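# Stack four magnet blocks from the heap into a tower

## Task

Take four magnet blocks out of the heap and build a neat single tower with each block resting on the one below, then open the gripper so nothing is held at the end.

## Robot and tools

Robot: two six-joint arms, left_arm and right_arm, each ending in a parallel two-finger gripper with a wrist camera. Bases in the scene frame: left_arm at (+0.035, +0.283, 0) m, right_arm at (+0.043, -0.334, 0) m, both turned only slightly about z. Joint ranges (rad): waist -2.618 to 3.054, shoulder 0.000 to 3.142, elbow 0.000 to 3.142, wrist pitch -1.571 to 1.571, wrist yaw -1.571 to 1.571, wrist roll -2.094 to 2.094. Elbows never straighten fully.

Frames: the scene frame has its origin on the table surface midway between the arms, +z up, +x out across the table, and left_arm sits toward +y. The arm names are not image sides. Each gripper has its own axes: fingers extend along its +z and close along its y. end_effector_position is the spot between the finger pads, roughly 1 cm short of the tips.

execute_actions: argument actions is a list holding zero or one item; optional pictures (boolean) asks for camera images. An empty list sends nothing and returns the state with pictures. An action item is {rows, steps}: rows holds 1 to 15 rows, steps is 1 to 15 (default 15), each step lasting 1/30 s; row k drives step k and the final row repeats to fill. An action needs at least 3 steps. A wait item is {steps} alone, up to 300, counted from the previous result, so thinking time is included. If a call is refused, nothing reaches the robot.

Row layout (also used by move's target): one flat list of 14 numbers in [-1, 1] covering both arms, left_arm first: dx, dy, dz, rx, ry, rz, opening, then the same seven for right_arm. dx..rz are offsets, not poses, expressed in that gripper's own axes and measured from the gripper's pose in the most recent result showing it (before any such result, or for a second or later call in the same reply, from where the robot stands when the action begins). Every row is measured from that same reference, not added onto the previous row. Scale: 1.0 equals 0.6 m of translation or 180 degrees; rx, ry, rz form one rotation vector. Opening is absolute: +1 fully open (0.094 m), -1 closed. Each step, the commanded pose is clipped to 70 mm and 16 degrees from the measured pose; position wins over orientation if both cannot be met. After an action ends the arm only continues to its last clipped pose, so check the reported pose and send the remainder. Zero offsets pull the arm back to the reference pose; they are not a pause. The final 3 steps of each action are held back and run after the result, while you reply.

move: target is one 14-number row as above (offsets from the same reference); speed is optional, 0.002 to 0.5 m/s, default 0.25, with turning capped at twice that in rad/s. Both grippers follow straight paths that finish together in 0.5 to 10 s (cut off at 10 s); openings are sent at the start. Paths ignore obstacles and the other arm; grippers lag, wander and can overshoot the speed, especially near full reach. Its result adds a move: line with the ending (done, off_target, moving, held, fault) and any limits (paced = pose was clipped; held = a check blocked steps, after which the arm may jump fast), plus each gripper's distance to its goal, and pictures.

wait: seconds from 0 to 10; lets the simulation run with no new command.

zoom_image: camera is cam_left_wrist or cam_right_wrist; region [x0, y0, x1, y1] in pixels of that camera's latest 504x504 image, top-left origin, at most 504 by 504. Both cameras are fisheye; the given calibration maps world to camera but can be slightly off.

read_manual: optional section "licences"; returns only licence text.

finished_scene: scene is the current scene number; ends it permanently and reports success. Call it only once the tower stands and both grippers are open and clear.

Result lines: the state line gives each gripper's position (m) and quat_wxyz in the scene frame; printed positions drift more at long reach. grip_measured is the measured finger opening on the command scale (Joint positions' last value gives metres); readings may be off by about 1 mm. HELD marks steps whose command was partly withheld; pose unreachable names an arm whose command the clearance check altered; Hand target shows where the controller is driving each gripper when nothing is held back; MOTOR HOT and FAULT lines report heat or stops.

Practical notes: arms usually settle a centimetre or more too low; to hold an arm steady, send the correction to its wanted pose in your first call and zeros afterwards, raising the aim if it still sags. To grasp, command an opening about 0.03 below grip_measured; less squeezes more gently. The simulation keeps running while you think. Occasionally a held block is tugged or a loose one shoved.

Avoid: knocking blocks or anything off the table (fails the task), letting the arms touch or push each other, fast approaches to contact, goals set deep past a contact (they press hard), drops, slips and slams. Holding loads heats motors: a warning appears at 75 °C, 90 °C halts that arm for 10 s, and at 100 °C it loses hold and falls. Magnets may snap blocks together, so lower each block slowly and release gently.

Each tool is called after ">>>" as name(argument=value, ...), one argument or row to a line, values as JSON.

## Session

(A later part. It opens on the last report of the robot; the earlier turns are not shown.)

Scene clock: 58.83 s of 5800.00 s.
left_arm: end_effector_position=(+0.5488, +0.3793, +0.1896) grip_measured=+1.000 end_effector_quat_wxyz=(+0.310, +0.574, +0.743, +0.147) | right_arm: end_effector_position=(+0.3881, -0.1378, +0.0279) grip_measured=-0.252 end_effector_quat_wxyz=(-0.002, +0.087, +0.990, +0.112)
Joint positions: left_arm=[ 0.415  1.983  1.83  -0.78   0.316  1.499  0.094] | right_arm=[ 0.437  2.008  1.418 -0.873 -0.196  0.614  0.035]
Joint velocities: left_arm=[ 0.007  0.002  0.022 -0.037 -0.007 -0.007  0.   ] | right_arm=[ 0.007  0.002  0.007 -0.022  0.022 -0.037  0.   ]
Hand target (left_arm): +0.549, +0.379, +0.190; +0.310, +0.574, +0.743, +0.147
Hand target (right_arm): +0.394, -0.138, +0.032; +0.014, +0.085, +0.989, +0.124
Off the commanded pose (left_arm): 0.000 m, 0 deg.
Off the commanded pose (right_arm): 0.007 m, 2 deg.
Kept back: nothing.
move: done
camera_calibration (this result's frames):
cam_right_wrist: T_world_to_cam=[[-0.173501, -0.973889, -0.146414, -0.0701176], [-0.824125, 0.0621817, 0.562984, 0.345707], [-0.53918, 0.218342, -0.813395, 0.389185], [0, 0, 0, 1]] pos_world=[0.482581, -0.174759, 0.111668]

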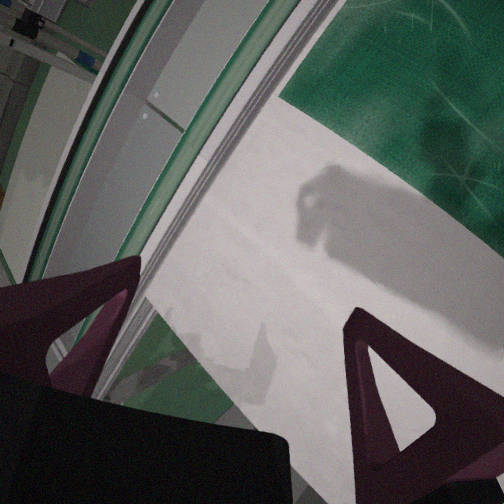

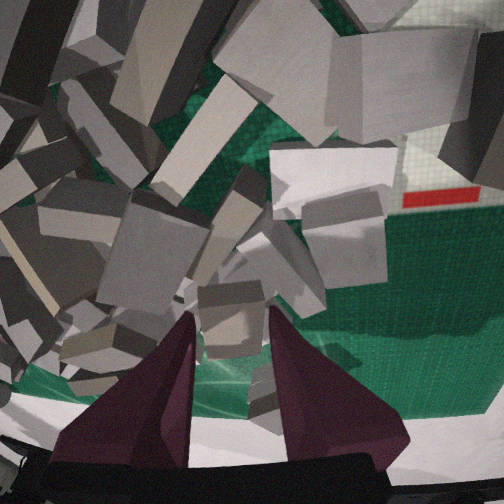

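>>> move(
  target=[0,0,0,0,0,0,1,0,0,0,0,0,0,-0.52],
)

>>> move(
  target=[0,0,0,0,0,0,1,0,0.025,-0.11,0.07,0,0,-0.52],
  speed=0.12,
)

>>> zoom_image(
  camera="cam_right_wrist",
  region=[160, 230, 310, 380],
)

Scene clock: 59.77 s of 5800.00 s.
left_arm: end_effector_position=(+0.5488, +0.3793, +0.1896) grip_measured=+1.000 end_effector_quat_wxyz=(+0.310, +0.574, +0.743, +0.147) | right_arm: end_effector_position=(+0.3878, -0.1373, +0.0279) grip_measured=-0.475 end_effector_quat_wxyz=(-0.003, +0.087, +0.990, +0.113)
Joint positions: left_arm=[ 0.415  1.983  1.83  -0.78   0.316  1.499  0.094] | right_arm=[ 0.437  2.008  1.418 -0.873 -0.2    0.614  0.025]
Joint velocities: left_arm=[ 0.012 -0.007 -0.007  0.081 -0.007 -0.095  0.   ] | right_arm=[ 0.017 -0.027 -0.002 -0.022 -0.095 -0.022  0.001]
Hand target (left_arm): +0.549, +0.379, +0.190; +0.310, +0.574, +0.743, +0.147
Hand target (right_arm): +0.388, -0.138, +0.028; -0.002, +0.087, +0.990, +0.111
Off the commanded pose (left_arm): 0.000 m, 0 deg.
Off the commanded pose (right_arm): 0.001 m, 0 deg.
Kept back: nothing.
move: done
camera_calibration (this result's frames):
cam_right_wrist: T_world_to_cam=[[-0.173333, -0.97345, -0.149502, -0.0695135], [-0.823265, 0.0598971, 0.564489, 0.344694], [-0.540547, 0.220924, -0.811789, 0.389759], [0, 0, 0, 1]] pos_world=[0.482409, -0.174421, 0.111434]

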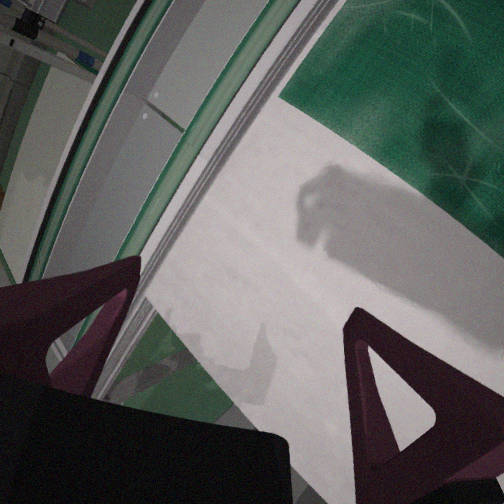

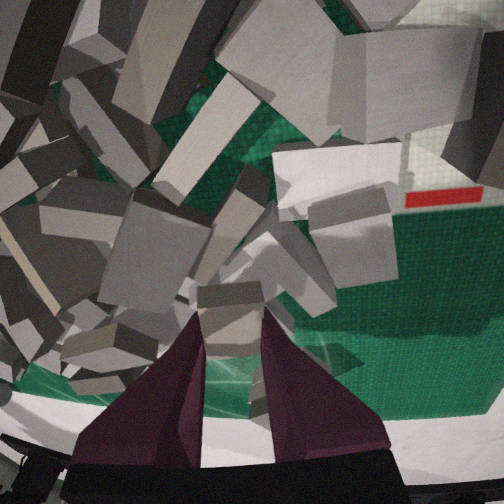

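Scene clock: 61.30 s of 5800.00 s.
left_arm: end_effector_position=(+0.5488, +0.3793, +0.1896) grip_measured=+1.000 end_effector_quat_wxyz=(+0.310, +0.574, +0.743, +0.147) | right_arm: end_effector_position=(+0.3833, -0.1408, +0.0877) grip_measured=-0.475 end_effector_quat_wxyz=(-0.028, +0.088, +0.996, +0.004)
Joint positions: left_arm=[ 0.415  1.983  1.83  -0.78   0.316  1.499  0.094] | right_arm=[ 0.507  2.084  1.793 -1.322 -0.038  0.673  0.025]
Joint velocities: left_arm=[-0.007  0.007 -0.007 -0.007  0.037 -0.066  0.   ] | right_arm=[-0.012 -0.012  0.002  0.022  0.007 -0.11  -0.   ]
Hand target (left_arm): +0.549, +0.379, +0.190; +0.310, +0.574, +0.743, +0.147
Hand target (right_arm): +0.389, -0.137, +0.096; -0.013, +0.087, +0.996, +0.004
Off the commanded pose (left_arm): 0.000 m, 0 deg.
Off the commanded pose (right_arm): 0.011 m, 2 deg.
Kept back: nothing.
move: off_target (right_arm)
camera_calibration (this result's frames):
cam_right_wrist: T_world_to_cam=[[-0.171463, -0.982559, 0.0719623, -0.0862335], [-0.783279, 0.180262, 0.594961, 0.306429], [-0.597557, 0.0456475, -0.800526, 0.432753], [0, 0, 0, 1]] pos_world=[0.483828, -0.159721, 0.170322]

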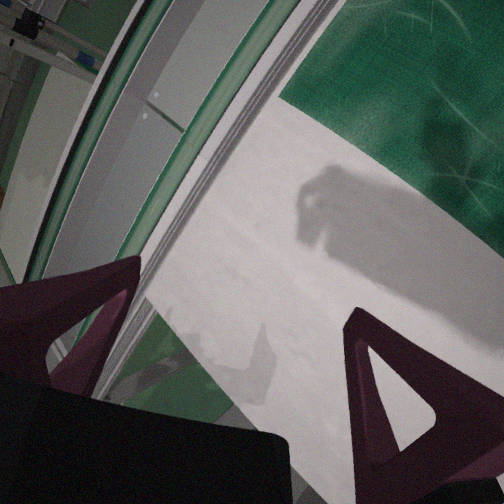

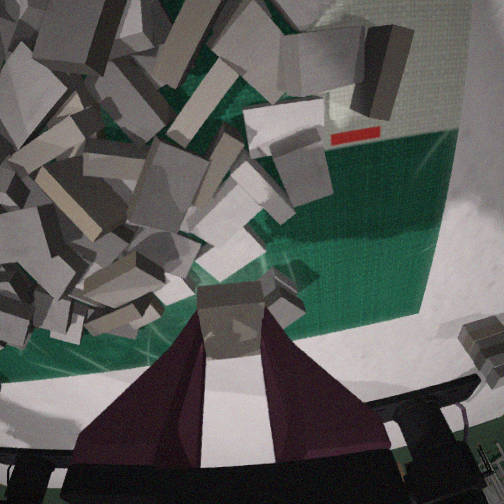

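Region (160, 230, 310, 380) of cam_right_wrist's 504x504 image, scaled by 3.360, with more detail than that image has.

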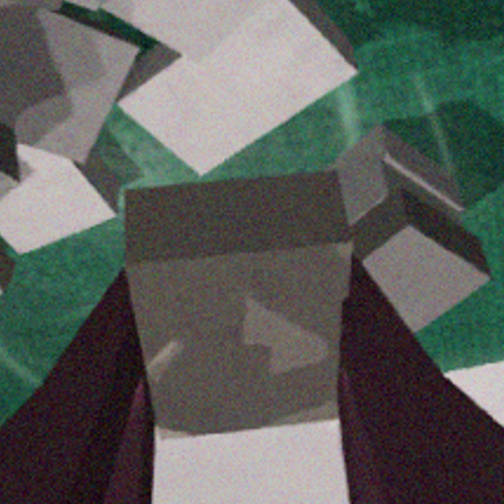

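>>> move(
  target=[0,0,0,0,0,0,1,0.098,-0.036,0.036,-0.025,0.025,0.239,-0.52],
  speed=0.2,
)

>>> zoom_image(
  camera="cam_right_wrist",
  region=[150, 200, 320, 370],
)

Scene clock: 63.97 s of 5800.00 s.
left_arm: end_effector_position=(+0.5488, +0.3793, +0.1896) grip_measured=+1.000 end_effector_quat_wxyz=(+0.310, +0.574, +0.743, +0.147) | right_arm: end_effector_position=(+0.3223, -0.1534, +0.0616) grip_measured=-0.476 end_effector_quat_wxyz=(-0.067, +0.447, +0.892, +0.025)
Joint positions: left_arm=[ 0.415  1.983  1.83  -0.78   0.316  1.499  0.094] | right_arm=[ 0.507  1.863  1.37  -1.113 -0.14   1.423  0.025]
Joint velocities: left_arm=[-0.002 -0.012  0.002 -0.007  0.007 -0.095  0.   ] | right_arm=[-0.007 -0.017 -0.017 -0.007  0.037 -0.081 -0.   ]
Hand target (left_arm): +0.549, +0.379, +0.190; +0.310, +0.574, +0.743, +0.147
Hand target (right_arm): +0.320, -0.151, +0.068; -0.063, +0.448, +0.891, +0.035
Off the commanded pose (left_arm): 0.000 m, 0 deg.
Off the commanded pose (right_arm): 0.008 m, 1 deg.
Kept back: nothing.
move: done
camera_calibration (this result's frames):
cam_right_wrist: T_world_to_cam=[[-0.790439, -0.605924, 0.0897876, 0.148976], [-0.407736, 0.629859, 0.661082, 0.220304], [-0.457119, 0.485935, -0.744922, 0.394887], [0, 0, 0, 1]] pos_world=[0.388093, -0.240382, 0.135145]

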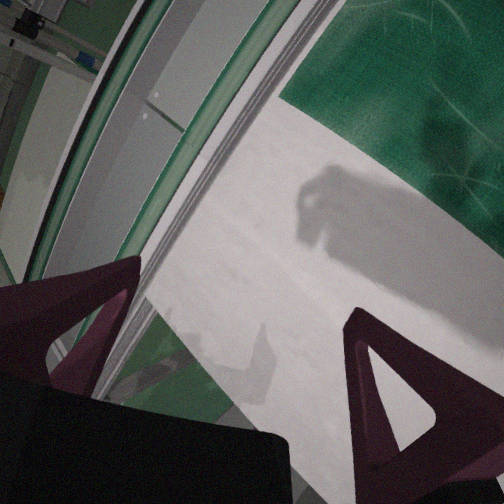

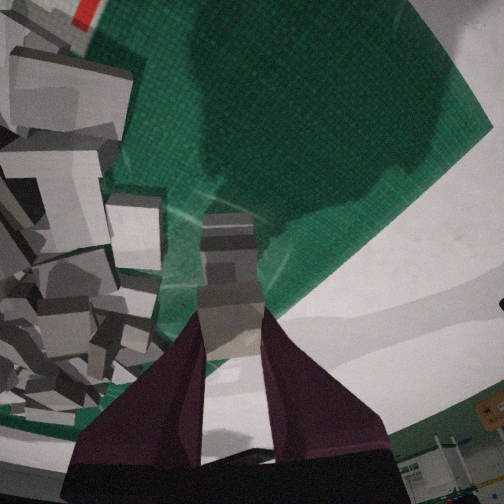

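Region (150, 200, 320, 370) of cam_right_wrist's 504x504 image, scaled by 2.965, with more detail than that image has.

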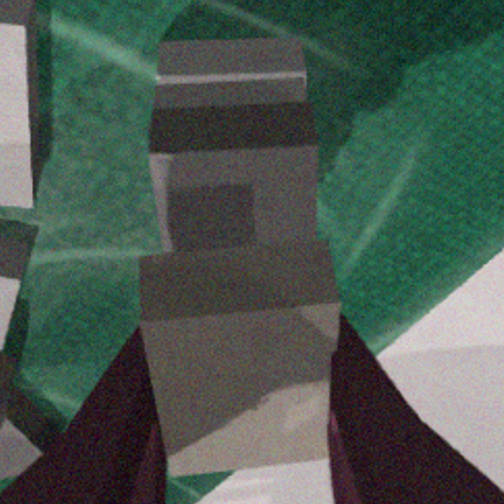

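>>> move(
  target=[0,0,0,0,0,0,1,-0.008,0,0.027,0,0,0,-0.52],
  speed=0.04,
)

>>> zoom_image(
  camera="cam_right_wrist",
  region=[150, 200, 320, 370],
)

Scene clock: 66.53 s of 5800.00 s.
left_arm: end_effector_position=(+0.5488, +0.3793, +0.1896) grip_measured=+1.000 end_effector_quat_wxyz=(+0.310, +0.574, +0.743, +0.147) | right_arm: end_effector_position=(+0.3235, -0.1527, +0.0473) grip_measured=-0.476 end_effector_quat_wxyz=(-0.067, +0.446, +0.892, +0.026)
Joint positions: left_arm=[ 0.415  1.983  1.83  -0.78   0.316  1.499  0.094] | right_arm=[ 0.507  1.881  1.335 -1.058 -0.14   1.422  0.025]
Joint velocities: left_arm=[ 0.002 -0.022 -0.012  0.066 -0.007 -0.037  0.   ] | right_arm=[ 0.002  0.007  0.012 -0.007 -0.022  0.007 -0.001]
Hand target (left_arm): +0.549, +0.379, +0.190; +0.310, +0.574, +0.743, +0.147
Hand target (right_arm): +0.324, -0.156, +0.045; -0.068, +0.447, +0.892, +0.025
Off the commanded pose (left_arm): 0.000 m, 0 deg.
Off the commanded pose (right_arm): 0.004 m, 0 deg.
Kept back: nothing.
move: done
camera_calibration (this result's frames):
cam_right_wrist: T_world_to_cam=[[-0.789716, -0.607227, 0.0873188, 0.151308], [-0.410122, 0.628423, 0.660972, 0.230382], [-0.456233, 0.486169, -0.745313, 0.384255], [0, 0, 0, 1]] pos_world=[0.389285, -0.239712, 0.120902]

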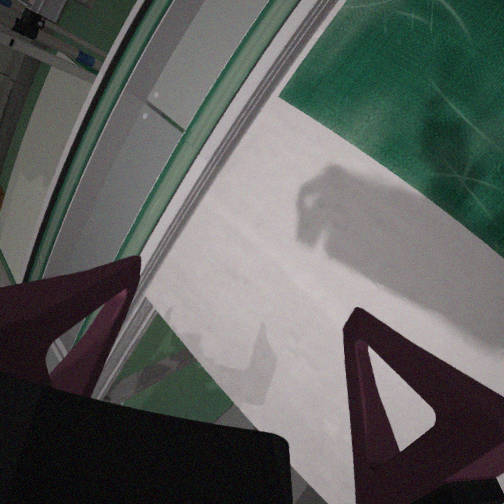

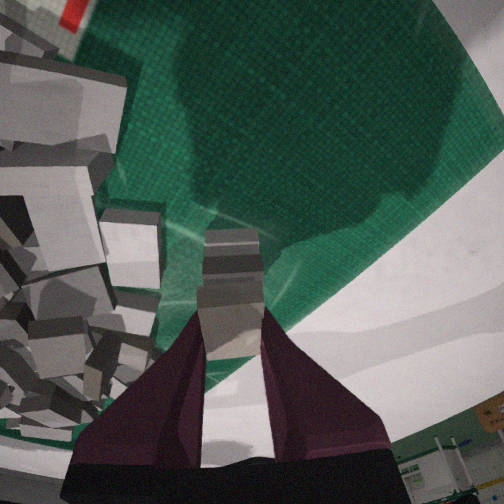

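Region (150, 200, 320, 370) of cam_right_wrist's 504x504 image, scaled by 2.965, with more detail than that image has.

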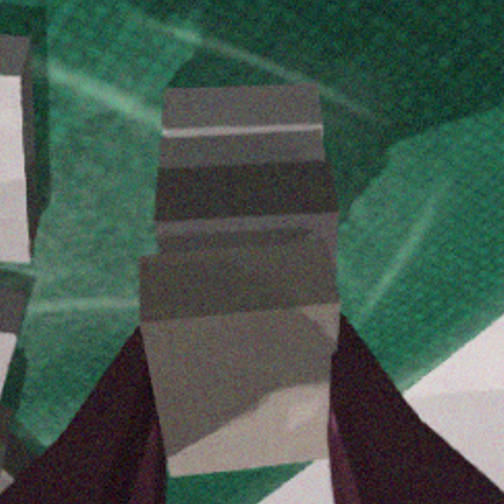

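>>> move(
  target=[0,0,0,0,0,0,1,-0.012,-0.004,0.011,0,0,0,-0.52],
  speed=0.03,
)

>>> zoom_image(
  camera="cam_right_wrist",
  region=[150, 200, 320, 370],
)

Scene clock: 67.47 s of 5800.00 s.
left_arm: end_effector_position=(+0.5488, +0.3793, +0.1896) grip_measured=+1.000 end_effector_quat_wxyz=(+0.310, +0.574, +0.743, +0.147) | right_arm: end_effector_position=(+0.3257, -0.1526, +0.0453) grip_measured=-0.476 end_effector_quat_wxyz=(-0.066, +0.444, +0.893, +0.033)
Joint positions: left_arm=[ 0.415  1.983  1.83  -0.78   0.316  1.499  0.094] | right_arm=[ 0.501  1.881  1.326 -1.039 -0.147  1.411  0.025]
Joint velocities: left_arm=[-0.007 -0.022 -0.012 -0.022 -0.007  0.022  0.   ] | right_arm=[ 0.012  0.002  0.007 -0.007 -0.081  0.007  0.   ]
Hand target (left_arm): +0.549, +0.379, +0.190; +0.310, +0.574, +0.743, +0.147
Hand target (right_arm): +0.325, -0.159, +0.040; -0.067, +0.446, +0.892, +0.026
Off the commanded pose (left_arm): 0.000 m, 0 deg.
Off the commanded pose (right_arm): 0.009 m, 1 deg.
Kept back: nothing.
move: done
camera_calibration (this result's frames):
cam_right_wrist: T_world_to_cam=[[-0.787916, -0.611256, 0.0745272, 0.152715], [-0.417198, 0.618913, 0.665502, 0.233198], [-0.452918, 0.493267, -0.742666, 0.383604], [0, 0, 0, 1]] pos_world=[0.391357, -0.240201, 0.118315]

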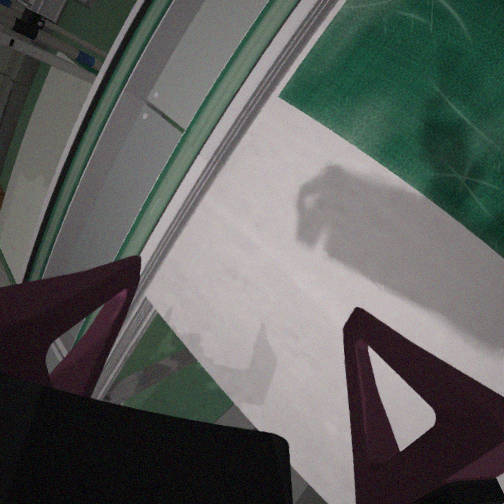

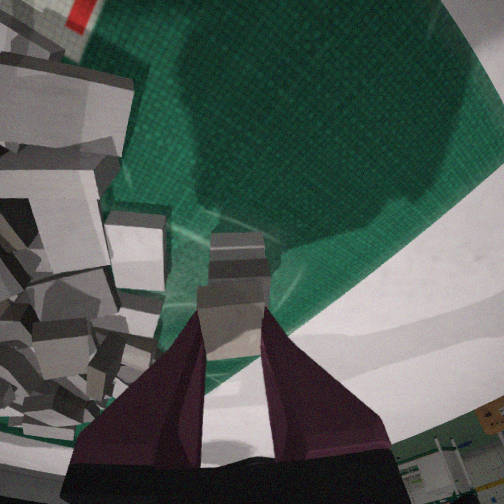

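Region (150, 200, 320, 370) of cam_right_wrist's 504x504 image, scaled by 2.965, with more detail than that image has.

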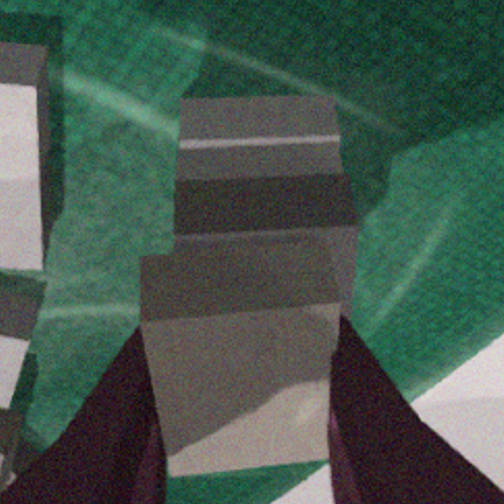

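>>> move(
  target=[0,0,0,0,0,0,1,-0.006,-0.011,0.002,0,0,0,-0.52],
  speed=0.03,
)

>>> zoom_image(
  camera="cam_right_wrist",
  region=[150, 200, 320, 370],
)

Scene clock: 68.40 s of 5800.00 s.
left_arm: end_effector_position=(+0.5488, +0.3793, +0.1896) grip_measured=+1.000 end_effector_quat_wxyz=(+0.310, +0.574, +0.743, +0.147) | right_arm: end_effector_position=(+0.3253, -0.1527, +0.0451) grip_measured=-0.476 end_effector_quat_wxyz=(-0.065, +0.441, +0.894, +0.035)
Joint positions: left_arm=[ 0.415  1.983  1.83  -0.78   0.316  1.499  0.094] | right_arm=[ 0.501  1.876  1.318 -1.032 -0.147  1.406  0.025]
Joint velocities: left_arm=[-0.002  0.007 -0.007  0.007  0.095 -0.051  0.   ] | right_arm=[-0.007  0.007 -0.022  0.037 -0.022 -0.066 -0.001]
Hand target (left_arm): +0.549, +0.379, +0.190; +0.310, +0.574, +0.743, +0.147
Hand target (right_arm): +0.322, -0.159, +0.043; -0.067, +0.444, +0.893, +0.033
Off the commanded pose (left_arm): 0.000 m, 0 deg.
Off the commanded pose (right_arm): 0.007 m, 0 deg.
Kept back: nothing.
move: done
camera_calibration (this result's frames):
cam_right_wrist: T_world_to_cam=[[-0.785225, -0.615336, 0.0691673, 0.15108], [-0.423055, 0.614687, 0.665721, 0.234461], [-0.452158, 0.493479, -0.742988, 0.383084], [0, 0, 0, 1]] pos_world=[0.391036, -0.240199, 0.118092]

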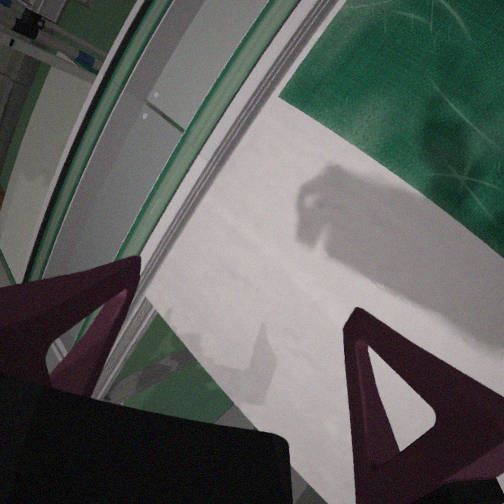

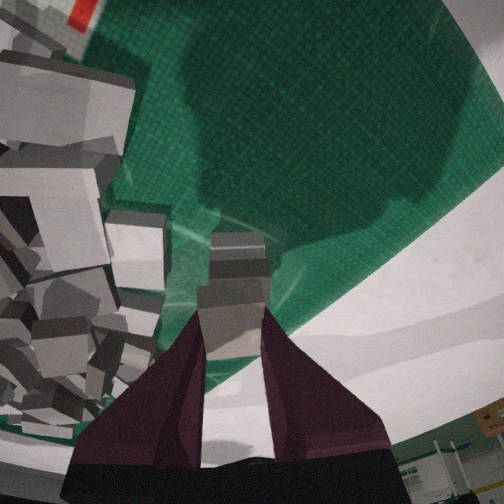

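Region (150, 200, 320, 370) of cam_right_wrist's 504x504 image, scaled by 2.965, with more detail than that image has.

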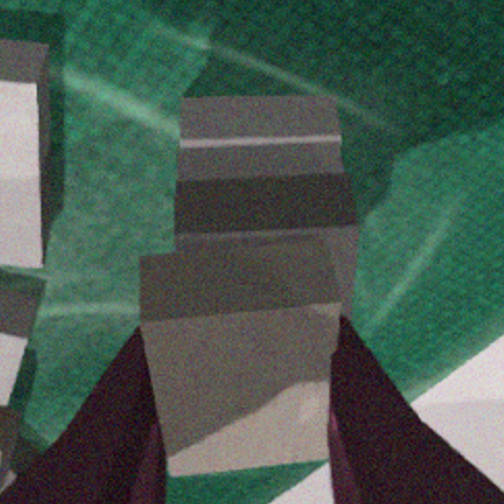

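>>> move(
  target=[0,0,0,0,0,0,1,0,0,0,0,0,0,-0.05],
)

>>> move(
  target=[0,0,0,0,0,0,1,-0.008,-0.005,0.026,0,-0.047,0,-0.05],
  speed=0.05,
)

>>> zoom_image(
  camera="cam_right_wrist",
  region=[130, 210, 330, 410],
)

Scene clock: 69.33 s of 5800.00 s.
left_arm: end_effector_position=(+0.5488, +0.3793, +0.1896) grip_measured=+1.000 end_effector_quat_wxyz=(+0.310, +0.574, +0.743, +0.147) | right_arm: end_effector_position=(+0.3263, -0.1518, +0.0452) grip_measured=-0.052 end_effector_quat_wxyz=(-0.064, +0.441, +0.894, +0.038)
Joint positions: left_arm=[ 0.415  1.983  1.83  -0.78   0.316  1.499  0.094] | right_arm=[ 0.501  1.876  1.318 -1.026 -0.149  1.406  0.045]
Joint velocities: left_arm=[-0.002  0.002 -0.007  0.007 -0.051 -0.007  0.   ] | right_arm=[-0.002  0.002  0.002 -0.051 -0.125 -0.037 -0.   ]
Hand target (left_arm): +0.549, +0.379, +0.190; +0.310, +0.574, +0.743, +0.147
Hand target (right_arm): +0.325, -0.153, +0.045; -0.065, +0.441, +0.894, +0.035
Off the commanded pose (left_arm): 0.000 m, 0 deg.
Off the commanded pose (right_arm): 0.001 m, 0 deg.
Kept back: nothing.
move: done
camera_calibration (this result's frames):
cam_right_wrist: T_world_to_cam=[[-0.785059, -0.616198, 0.0631011, 0.15254], [-0.426325, 0.611421, 0.666642, 0.234755], [-0.449365, 0.496452, -0.742702, 0.382727], [0, 0, 0, 1]] pos_world=[0.391819, -0.239545, 0.118129]

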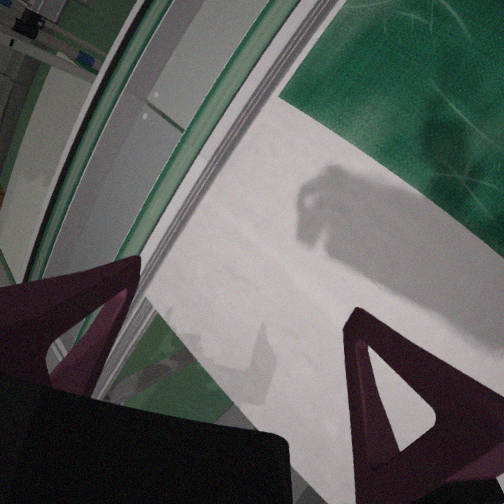

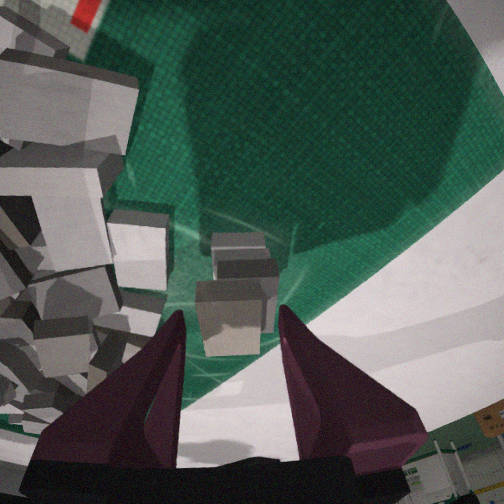

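Scene clock: 71.07 s of 5800.00 s.
left_arm: end_effector_position=(+0.5488, +0.3793, +0.1896) grip_measured=+1.000 end_effector_quat_wxyz=(+0.310, +0.574, +0.743, +0.147) | right_arm: end_effector_position=(+0.3275, -0.1540, +0.0299) grip_measured=-0.052 end_effector_quat_wxyz=(-0.009, +0.443, +0.896, +0.011)
Joint positions: left_arm=[ 0.415  1.983  1.83  -0.78   0.316  1.499  0.094] | right_arm=[ 0.558  1.876  1.261 -0.947 -0.026  1.467  0.045]
Joint velocities: left_arm=[ 0.017 -0.002 -0.012  0.022 -0.007  0.081  0.   ] | right_arm=[-0.002 -0.022 -0.012 -0.022  0.066 -0.037  0.   ]
Hand target (left_arm): +0.549, +0.379, +0.190; +0.310, +0.574, +0.743, +0.147
Hand target (right_arm): +0.326, -0.156, +0.029; +0.001, +0.442, +0.897, +0.004
Off the commanded pose (left_arm): 0.000 m, 0 deg.
Off the commanded pose (right_arm): 0.003 m, 1 deg.
Kept back: nothing.
move: done
camera_calibration (this result's frames):
cam_right_wrist: T_world_to_cam=[[-0.792222, -0.60697, 0.0630183, 0.156791], [-0.47096, 0.673814, 0.569361, 0.274018], [-0.388048, 0.421382, -0.819669, 0.343666], [0, 0, 0, 1]] pos_world=[0.386623, -0.234284, 0.115796]

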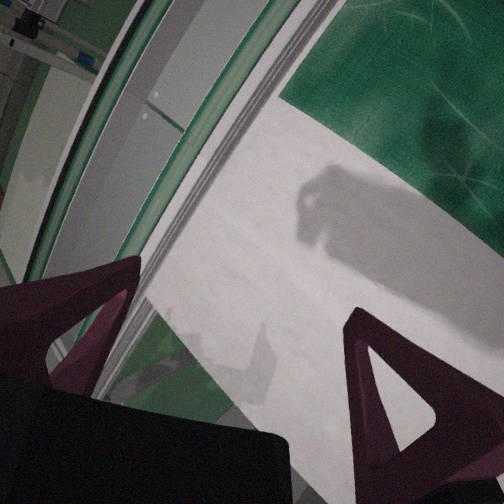

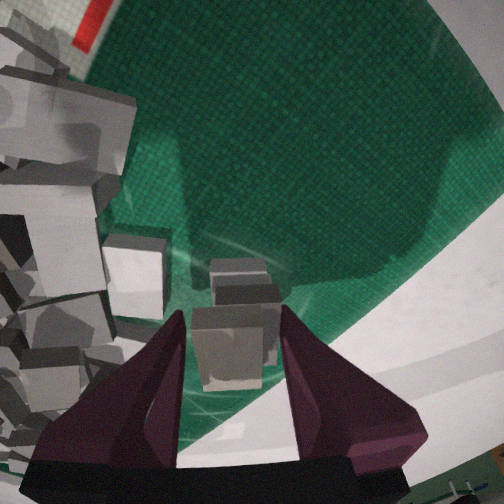

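Region (130, 210, 330, 410) of cam_right_wrist's 504x504 image, scaled by 2.520, with more detail than that image has.

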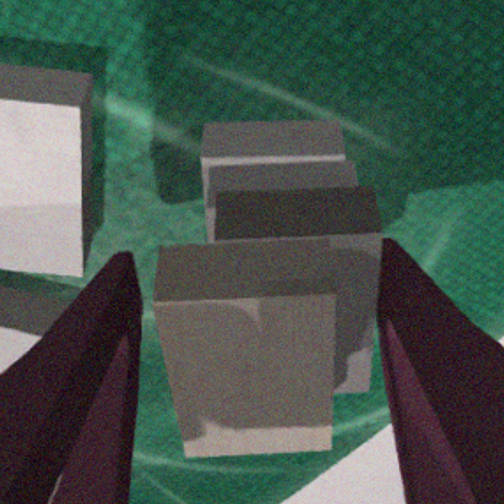

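>>> move(
  target=[0,0,0,0,0,0,1,0,-0.009,0.017,0,-0.006,0,-0.05],
  speed=0.04,
)

>>> move(
  target=[0,0,0,0,0,0,1,0,0,0,0,0,0,-0.5],
)

>>> move(
  target=[0,0,0,0,0,0,1,0,0,0,0,0,0,0.25],
)

>>> move(
  target=[0,0,0,0,0,0,1,0,0.008,-0.09,-0.008,0,0,0.25],
  speed=0.15,
)

>>> zoom_image(
  camera="cam_right_wrist",
  region=[150, 190, 320, 360],
)

Scene clock: 72.00 s of 5800.00 s.
left_arm: end_effector_position=(+0.5488, +0.3793, +0.1896) grip_measured=+1.000 end_effector_quat_wxyz=(+0.310, +0.574, +0.743, +0.147) | right_arm: end_effector_position=(+0.3248, -0.1562, +0.0211) grip_measured=-0.052 end_effector_quat_wxyz=(-0.007, +0.444, +0.896, +0.011)
Joint positions: left_arm=[ 0.415  1.983  1.83  -0.78   0.316  1.499  0.094] | right_arm=[ 0.558  1.876  1.224 -0.908 -0.024  1.469  0.045]
Joint velocities: left_arm=[-0.022 -0.002 -0.022 -0.022  0.007 -0.037  0.   ] | right_arm=[ 0.002  0.012 -0.012 -0.007  0.037  0.007 -0.   ]
Hand target (left_arm): +0.549, +0.379, +0.190; +0.310, +0.574, +0.743, +0.147
Hand target (right_arm): +0.323, -0.157, +0.020; -0.000, +0.444, +0.896, +0.007
Off the commanded pose (left_arm): 0.000 m, 0 deg.
Off the commanded pose (right_arm): 0.002 m, 1 deg.
Kept back: nothing.
move: done
camera_calibration (this result's frames):
cam_right_wrist: T_world_to_cam=[[-0.793504, -0.605342, 0.0625461, 0.154552], [-0.470676, 0.675612, 0.567461, 0.279419], [-0.385765, 0.420844, -0.821021, 0.335491], [0, 0, 0, 1]] pos_world=[0.383575, -0.236412, 0.107219]

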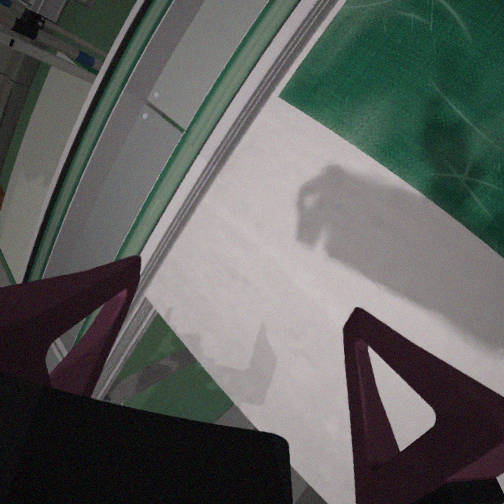

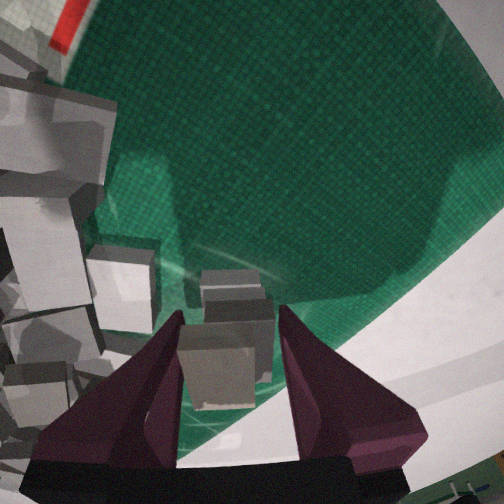

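Scene clock: 72.50 s of 5800.00 s.
left_arm: end_effector_position=(+0.5488, +0.3793, +0.1896) grip_measured=+1.000 end_effector_quat_wxyz=(+0.310, +0.574, +0.743, +0.147) | right_arm: end_effector_position=(+0.3248, -0.1561, +0.0211) grip_measured=-0.466 end_effector_quat_wxyz=(-0.007, +0.444, +0.896, +0.011)
Joint positions: left_arm=[ 0.415  1.983  1.83  -0.78   0.316  1.499  0.094] | right_arm=[ 0.558  1.876  1.224 -0.908 -0.024  1.469  0.025]
Joint velocities: left_arm=[ 0.002 -0.012  0.002 -0.066 -0.081 -0.037  0.   ] | right_arm=[-0.007 -0.007 -0.007 -0.051 -0.051  0.051 -0.   ]
Hand target (left_arm): +0.549, +0.379, +0.190; +0.310, +0.574, +0.743, +0.147
Hand target (right_arm): +0.325, -0.156, +0.021; -0.007, +0.444, +0.896, +0.011
Off the commanded pose (left_arm): 0.000 m, 0 deg.
Off the commanded pose (right_arm): 0.000 m, 0 deg.
Kept back: nothing.
move: done
camera_calibration (this result's frames):
cam_right_wrist: T_world_to_cam=[[-0.79351, -0.605378, 0.0621279, 0.154658], [-0.470751, 0.675312, 0.567756, 0.279338], [-0.385662, 0.421273, -0.820849, 0.335496], [0, 0, 0, 1]] pos_world=[0.38361, -0.236349, 0.107187]

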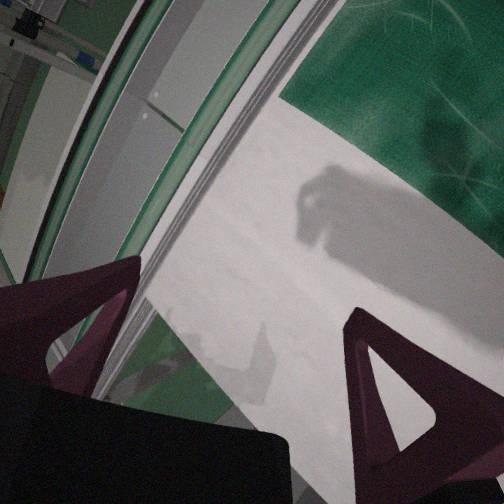

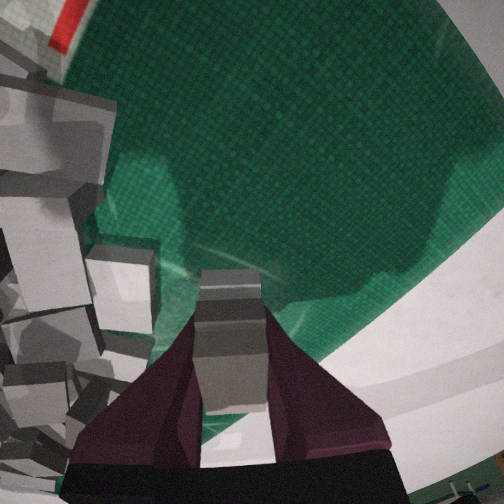

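Scene clock: 73.00 s of 5800.00 s.
left_arm: end_effector_position=(+0.5488, +0.3793, +0.1896) grip_measured=+1.000 end_effector_quat_wxyz=(+0.310, +0.574, +0.743, +0.147) | right_arm: end_effector_position=(+0.3248, -0.1560, +0.0211) grip_measured=+0.248 end_effector_quat_wxyz=(-0.008, +0.444, +0.896, +0.011)
Joint positions: left_arm=[ 0.415  1.983  1.83  -0.78   0.316  1.499  0.094] | right_arm=[ 0.558  1.876  1.224 -0.908 -0.025  1.469  0.059]
Joint velocities: left_arm=[-0.012 -0.022  0.012 -0.007  0.022 -0.007  0.   ] | right_arm=[-0.002 -0.007 -0.012  0.022 -0.022 -0.007 -0.001]
Hand target (left_arm): +0.549, +0.379, +0.190; +0.310, +0.574, +0.743, +0.147
Hand target (right_arm): +0.325, -0.156, +0.021; -0.008, +0.444, +0.896, +0.011
Off the commanded pose (left_arm): 0.000 m, 0 deg.
Off the commanded pose (right_arm): 0.000 m, 0 deg.
Kept back: nothing.
move: done
camera_calibration (this result's frames):
cam_right_wrist: T_world_to_cam=[[-0.793495, -0.605401, 0.0620884, 0.154657], [-0.470641, 0.675126, 0.568069, 0.27921], [-0.385827, 0.421538, -0.820636, 0.33555], [0, 0, 0, 1]] pos_world=[0.383592, -0.236319, 0.107151]

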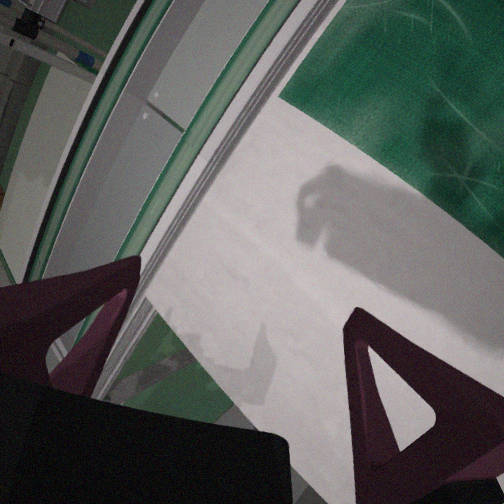

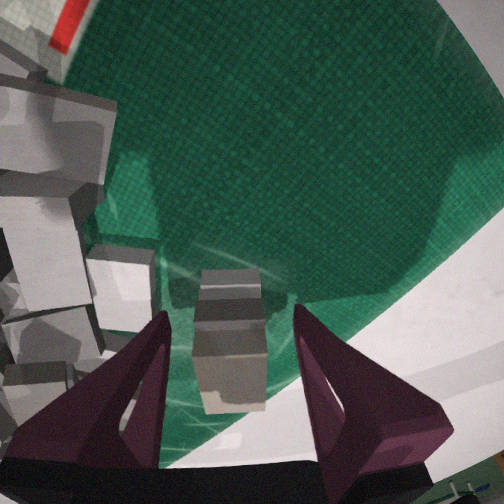

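Scene clock: 74.03 s of 5800.00 s.
left_arm: end_effector_position=(+0.5488, +0.3793, +0.1896) grip_measured=+1.000 end_effector_quat_wxyz=(+0.310, +0.574, +0.743, +0.147) | right_arm: end_effector_position=(+0.3239, -0.1561, +0.0646) grip_measured=+0.248 end_effector_quat_wxyz=(-0.008, +0.444, +0.896, +0.012)
Joint positions: left_arm=[ 0.415  1.983  1.83  -0.78   0.316  1.499  0.094] | right_arm=[ 0.558  1.818  1.331 -1.071 -0.027  1.469  0.059]
Joint velocities: left_arm=[-0.002 -0.007 -0.007 -0.066 -0.095  0.007  0.   ] | right_arm=[ 0.007 -0.002  0.002 -0.007 -0.037  0.037 -0.001]
Hand target (left_arm): +0.549, +0.379, +0.190; +0.310, +0.574, +0.743, +0.147
Hand target (right_arm): +0.328, -0.154, +0.075; -0.002, +0.444, +0.896, +0.022
Off the commanded pose (left_arm): 0.000 m, 0 deg.
Off the commanded pose (right_arm): 0.012 m, 1 deg.
Kept back: nothing.
move: off_target (right_arm)
camera_calibration (this result's frames):
cam_right_wrist: T_world_to_cam=[[-0.793486, -0.605591, 0.0603363, 0.151271], [-0.470722, 0.673549, 0.56987, 0.253817], [-0.385747, 0.423782, -0.819517, 0.371137], [0, 0, 0, 1]] pos_world=[0.382674, -0.236631, 0.150383]

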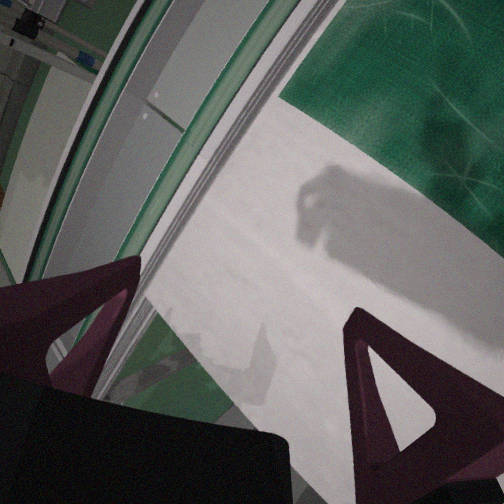

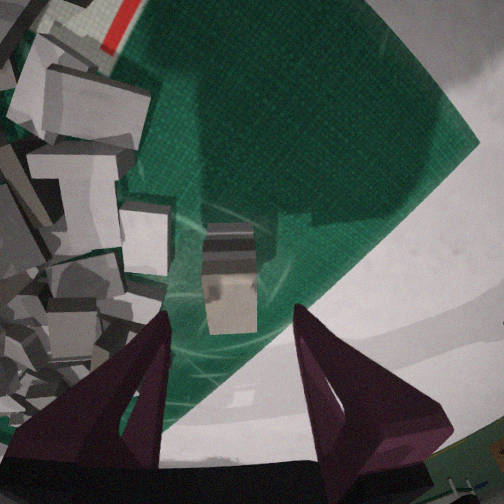

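Region (150, 190, 320, 360) of cam_right_wrist's 504x504 image, scaled by 2.965, with more detail than that image has.

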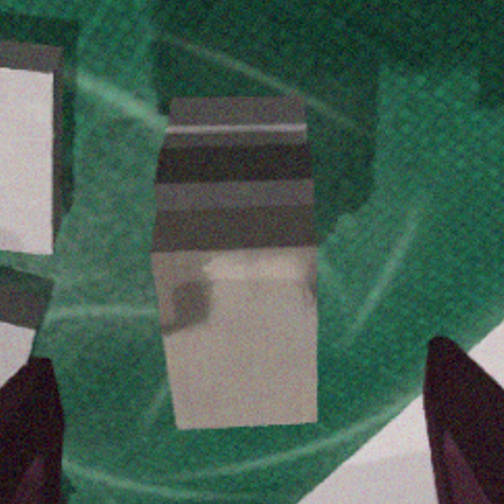

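>>> move(
  target=[0,0,0,0,0,0,1,0.002,0.002,-0.008,0,0,-0.497,0.35],
  speed=0.5,
)

Scene clock: 76.57 s of 5800.00 s.
left_arm: end_effector_position=(+0.5488, +0.3793, +0.1896) grip_measured=+1.000 end_effector_quat_wxyz=(+0.310, +0.574, +0.743, +0.147) | right_arm: end_effector_position=(+0.3204, -0.1581, +0.0645) grip_measured=+0.348 end_effector_quat_wxyz=(-0.005, -0.308, +0.951, +0.013)
Joint positions: left_arm=[ 0.415  1.983  1.83  -0.78   0.316  1.499  0.094] | right_arm=[ 0.558  1.818  1.331 -1.087 -0.027 -0.08   0.063]
Joint velocities: left_arm=[-0.017 -0.002 -0.012  0.022 -0.022  0.037  0.   ] | right_arm=[-0.012 -0.002  0.002  0.007  0.007 -0.051  0.   ]
Hand target (left_arm): +0.549, +0.379, +0.190; +0.310, +0.574, +0.743, +0.147
Hand target (right_arm): +0.324, -0.155, +0.069; +0.003, -0.315, +0.949, +0.015
Off the commanded pose (left_arm): 0.000 m, 0 deg.
Off the commanded pose (right_arm): 0.007 m, 1 deg.
Kept back: nothing.
move: done
camera_calibration (this result's frames):
cam_right_wrist: T_world_to_cam=[[0.586569, -0.808497, 0.0476499, -0.326166], [-0.690954, -0.468862, 0.550229, 0.144765], [-0.422517, -0.355671, -0.833653, 0.260104], [0, 0, 0, 1]] pos_world=[0.401243, -0.103318, 0.152725]

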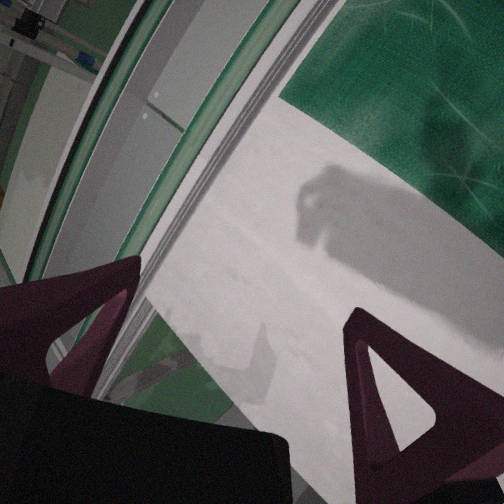

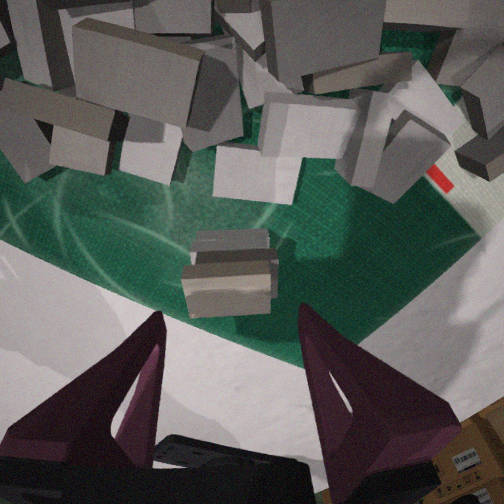

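>>> move(
  target=[0,0,0,0,0,0,1,-0.008,0,0.072,0.008,-0.003,-0.005,0.35],
  speed=0.1,
)

Scene clock: 77.80 s of 5800.00 s.
left_arm: end_effector_position=(+0.5488, +0.3793, +0.1896) grip_measured=+1.000 end_effector_quat_wxyz=(+0.310, +0.574, +0.743, +0.147) | right_arm: end_effector_position=(+0.3254, -0.1581, +0.0234) grip_measured=+0.348 end_effector_quat_wxyz=(-0.001, -0.309, +0.951, +0.006)
Joint positions: left_arm=[ 0.415  1.983  1.83  -0.78   0.316  1.499  0.094] | right_arm=[ 0.558  1.879  1.238 -0.93  -0.013 -0.081  0.063]
Joint velocities: left_arm=[-0.002 -0.022 -0.012 -0.007 -0.037  0.037  0.   ] | right_arm=[-0.012 -0.027  0.002 -0.051 -0.066 -0.051 -0.002]
Hand target (left_arm): +0.549, +0.379, +0.190; +0.310, +0.574, +0.743, +0.147
Hand target (right_arm): +0.324, -0.155, +0.021; +0.003, -0.316, +0.949, +0.002
Off the commanded pose (left_arm): 0.000 m, 0 deg.
Off the commanded pose (right_arm): 0.005 m, 1 deg.
Kept back: nothing.
move: done
camera_calibration (this result's frames):
cam_right_wrist: T_world_to_cam=[[0.587514, -0.806804, 0.0624147, -0.327504], [-0.696178, -0.464622, 0.547232, 0.173261], [-0.41251, -0.364958, -0.834651, 0.223234], [0, 0, 0, 1]] pos_world=[0.405119, -0.10226, 0.111949]

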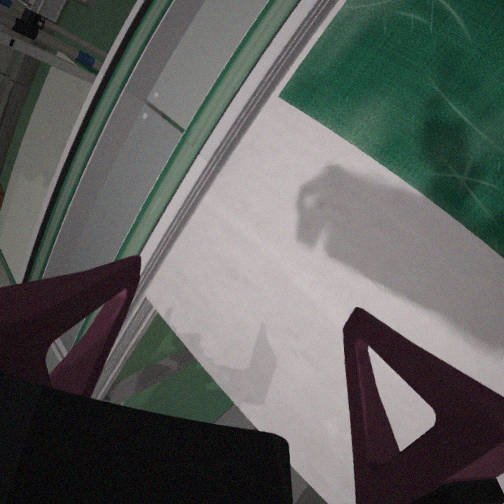

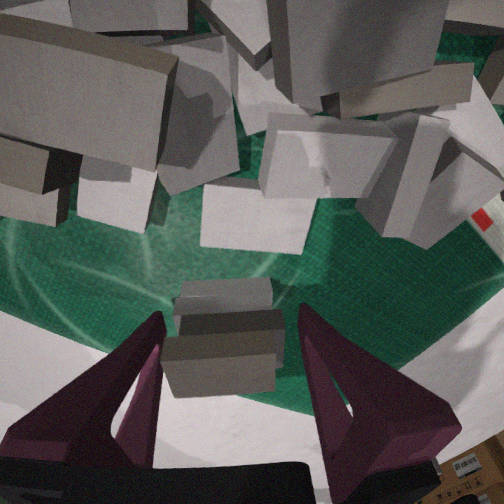

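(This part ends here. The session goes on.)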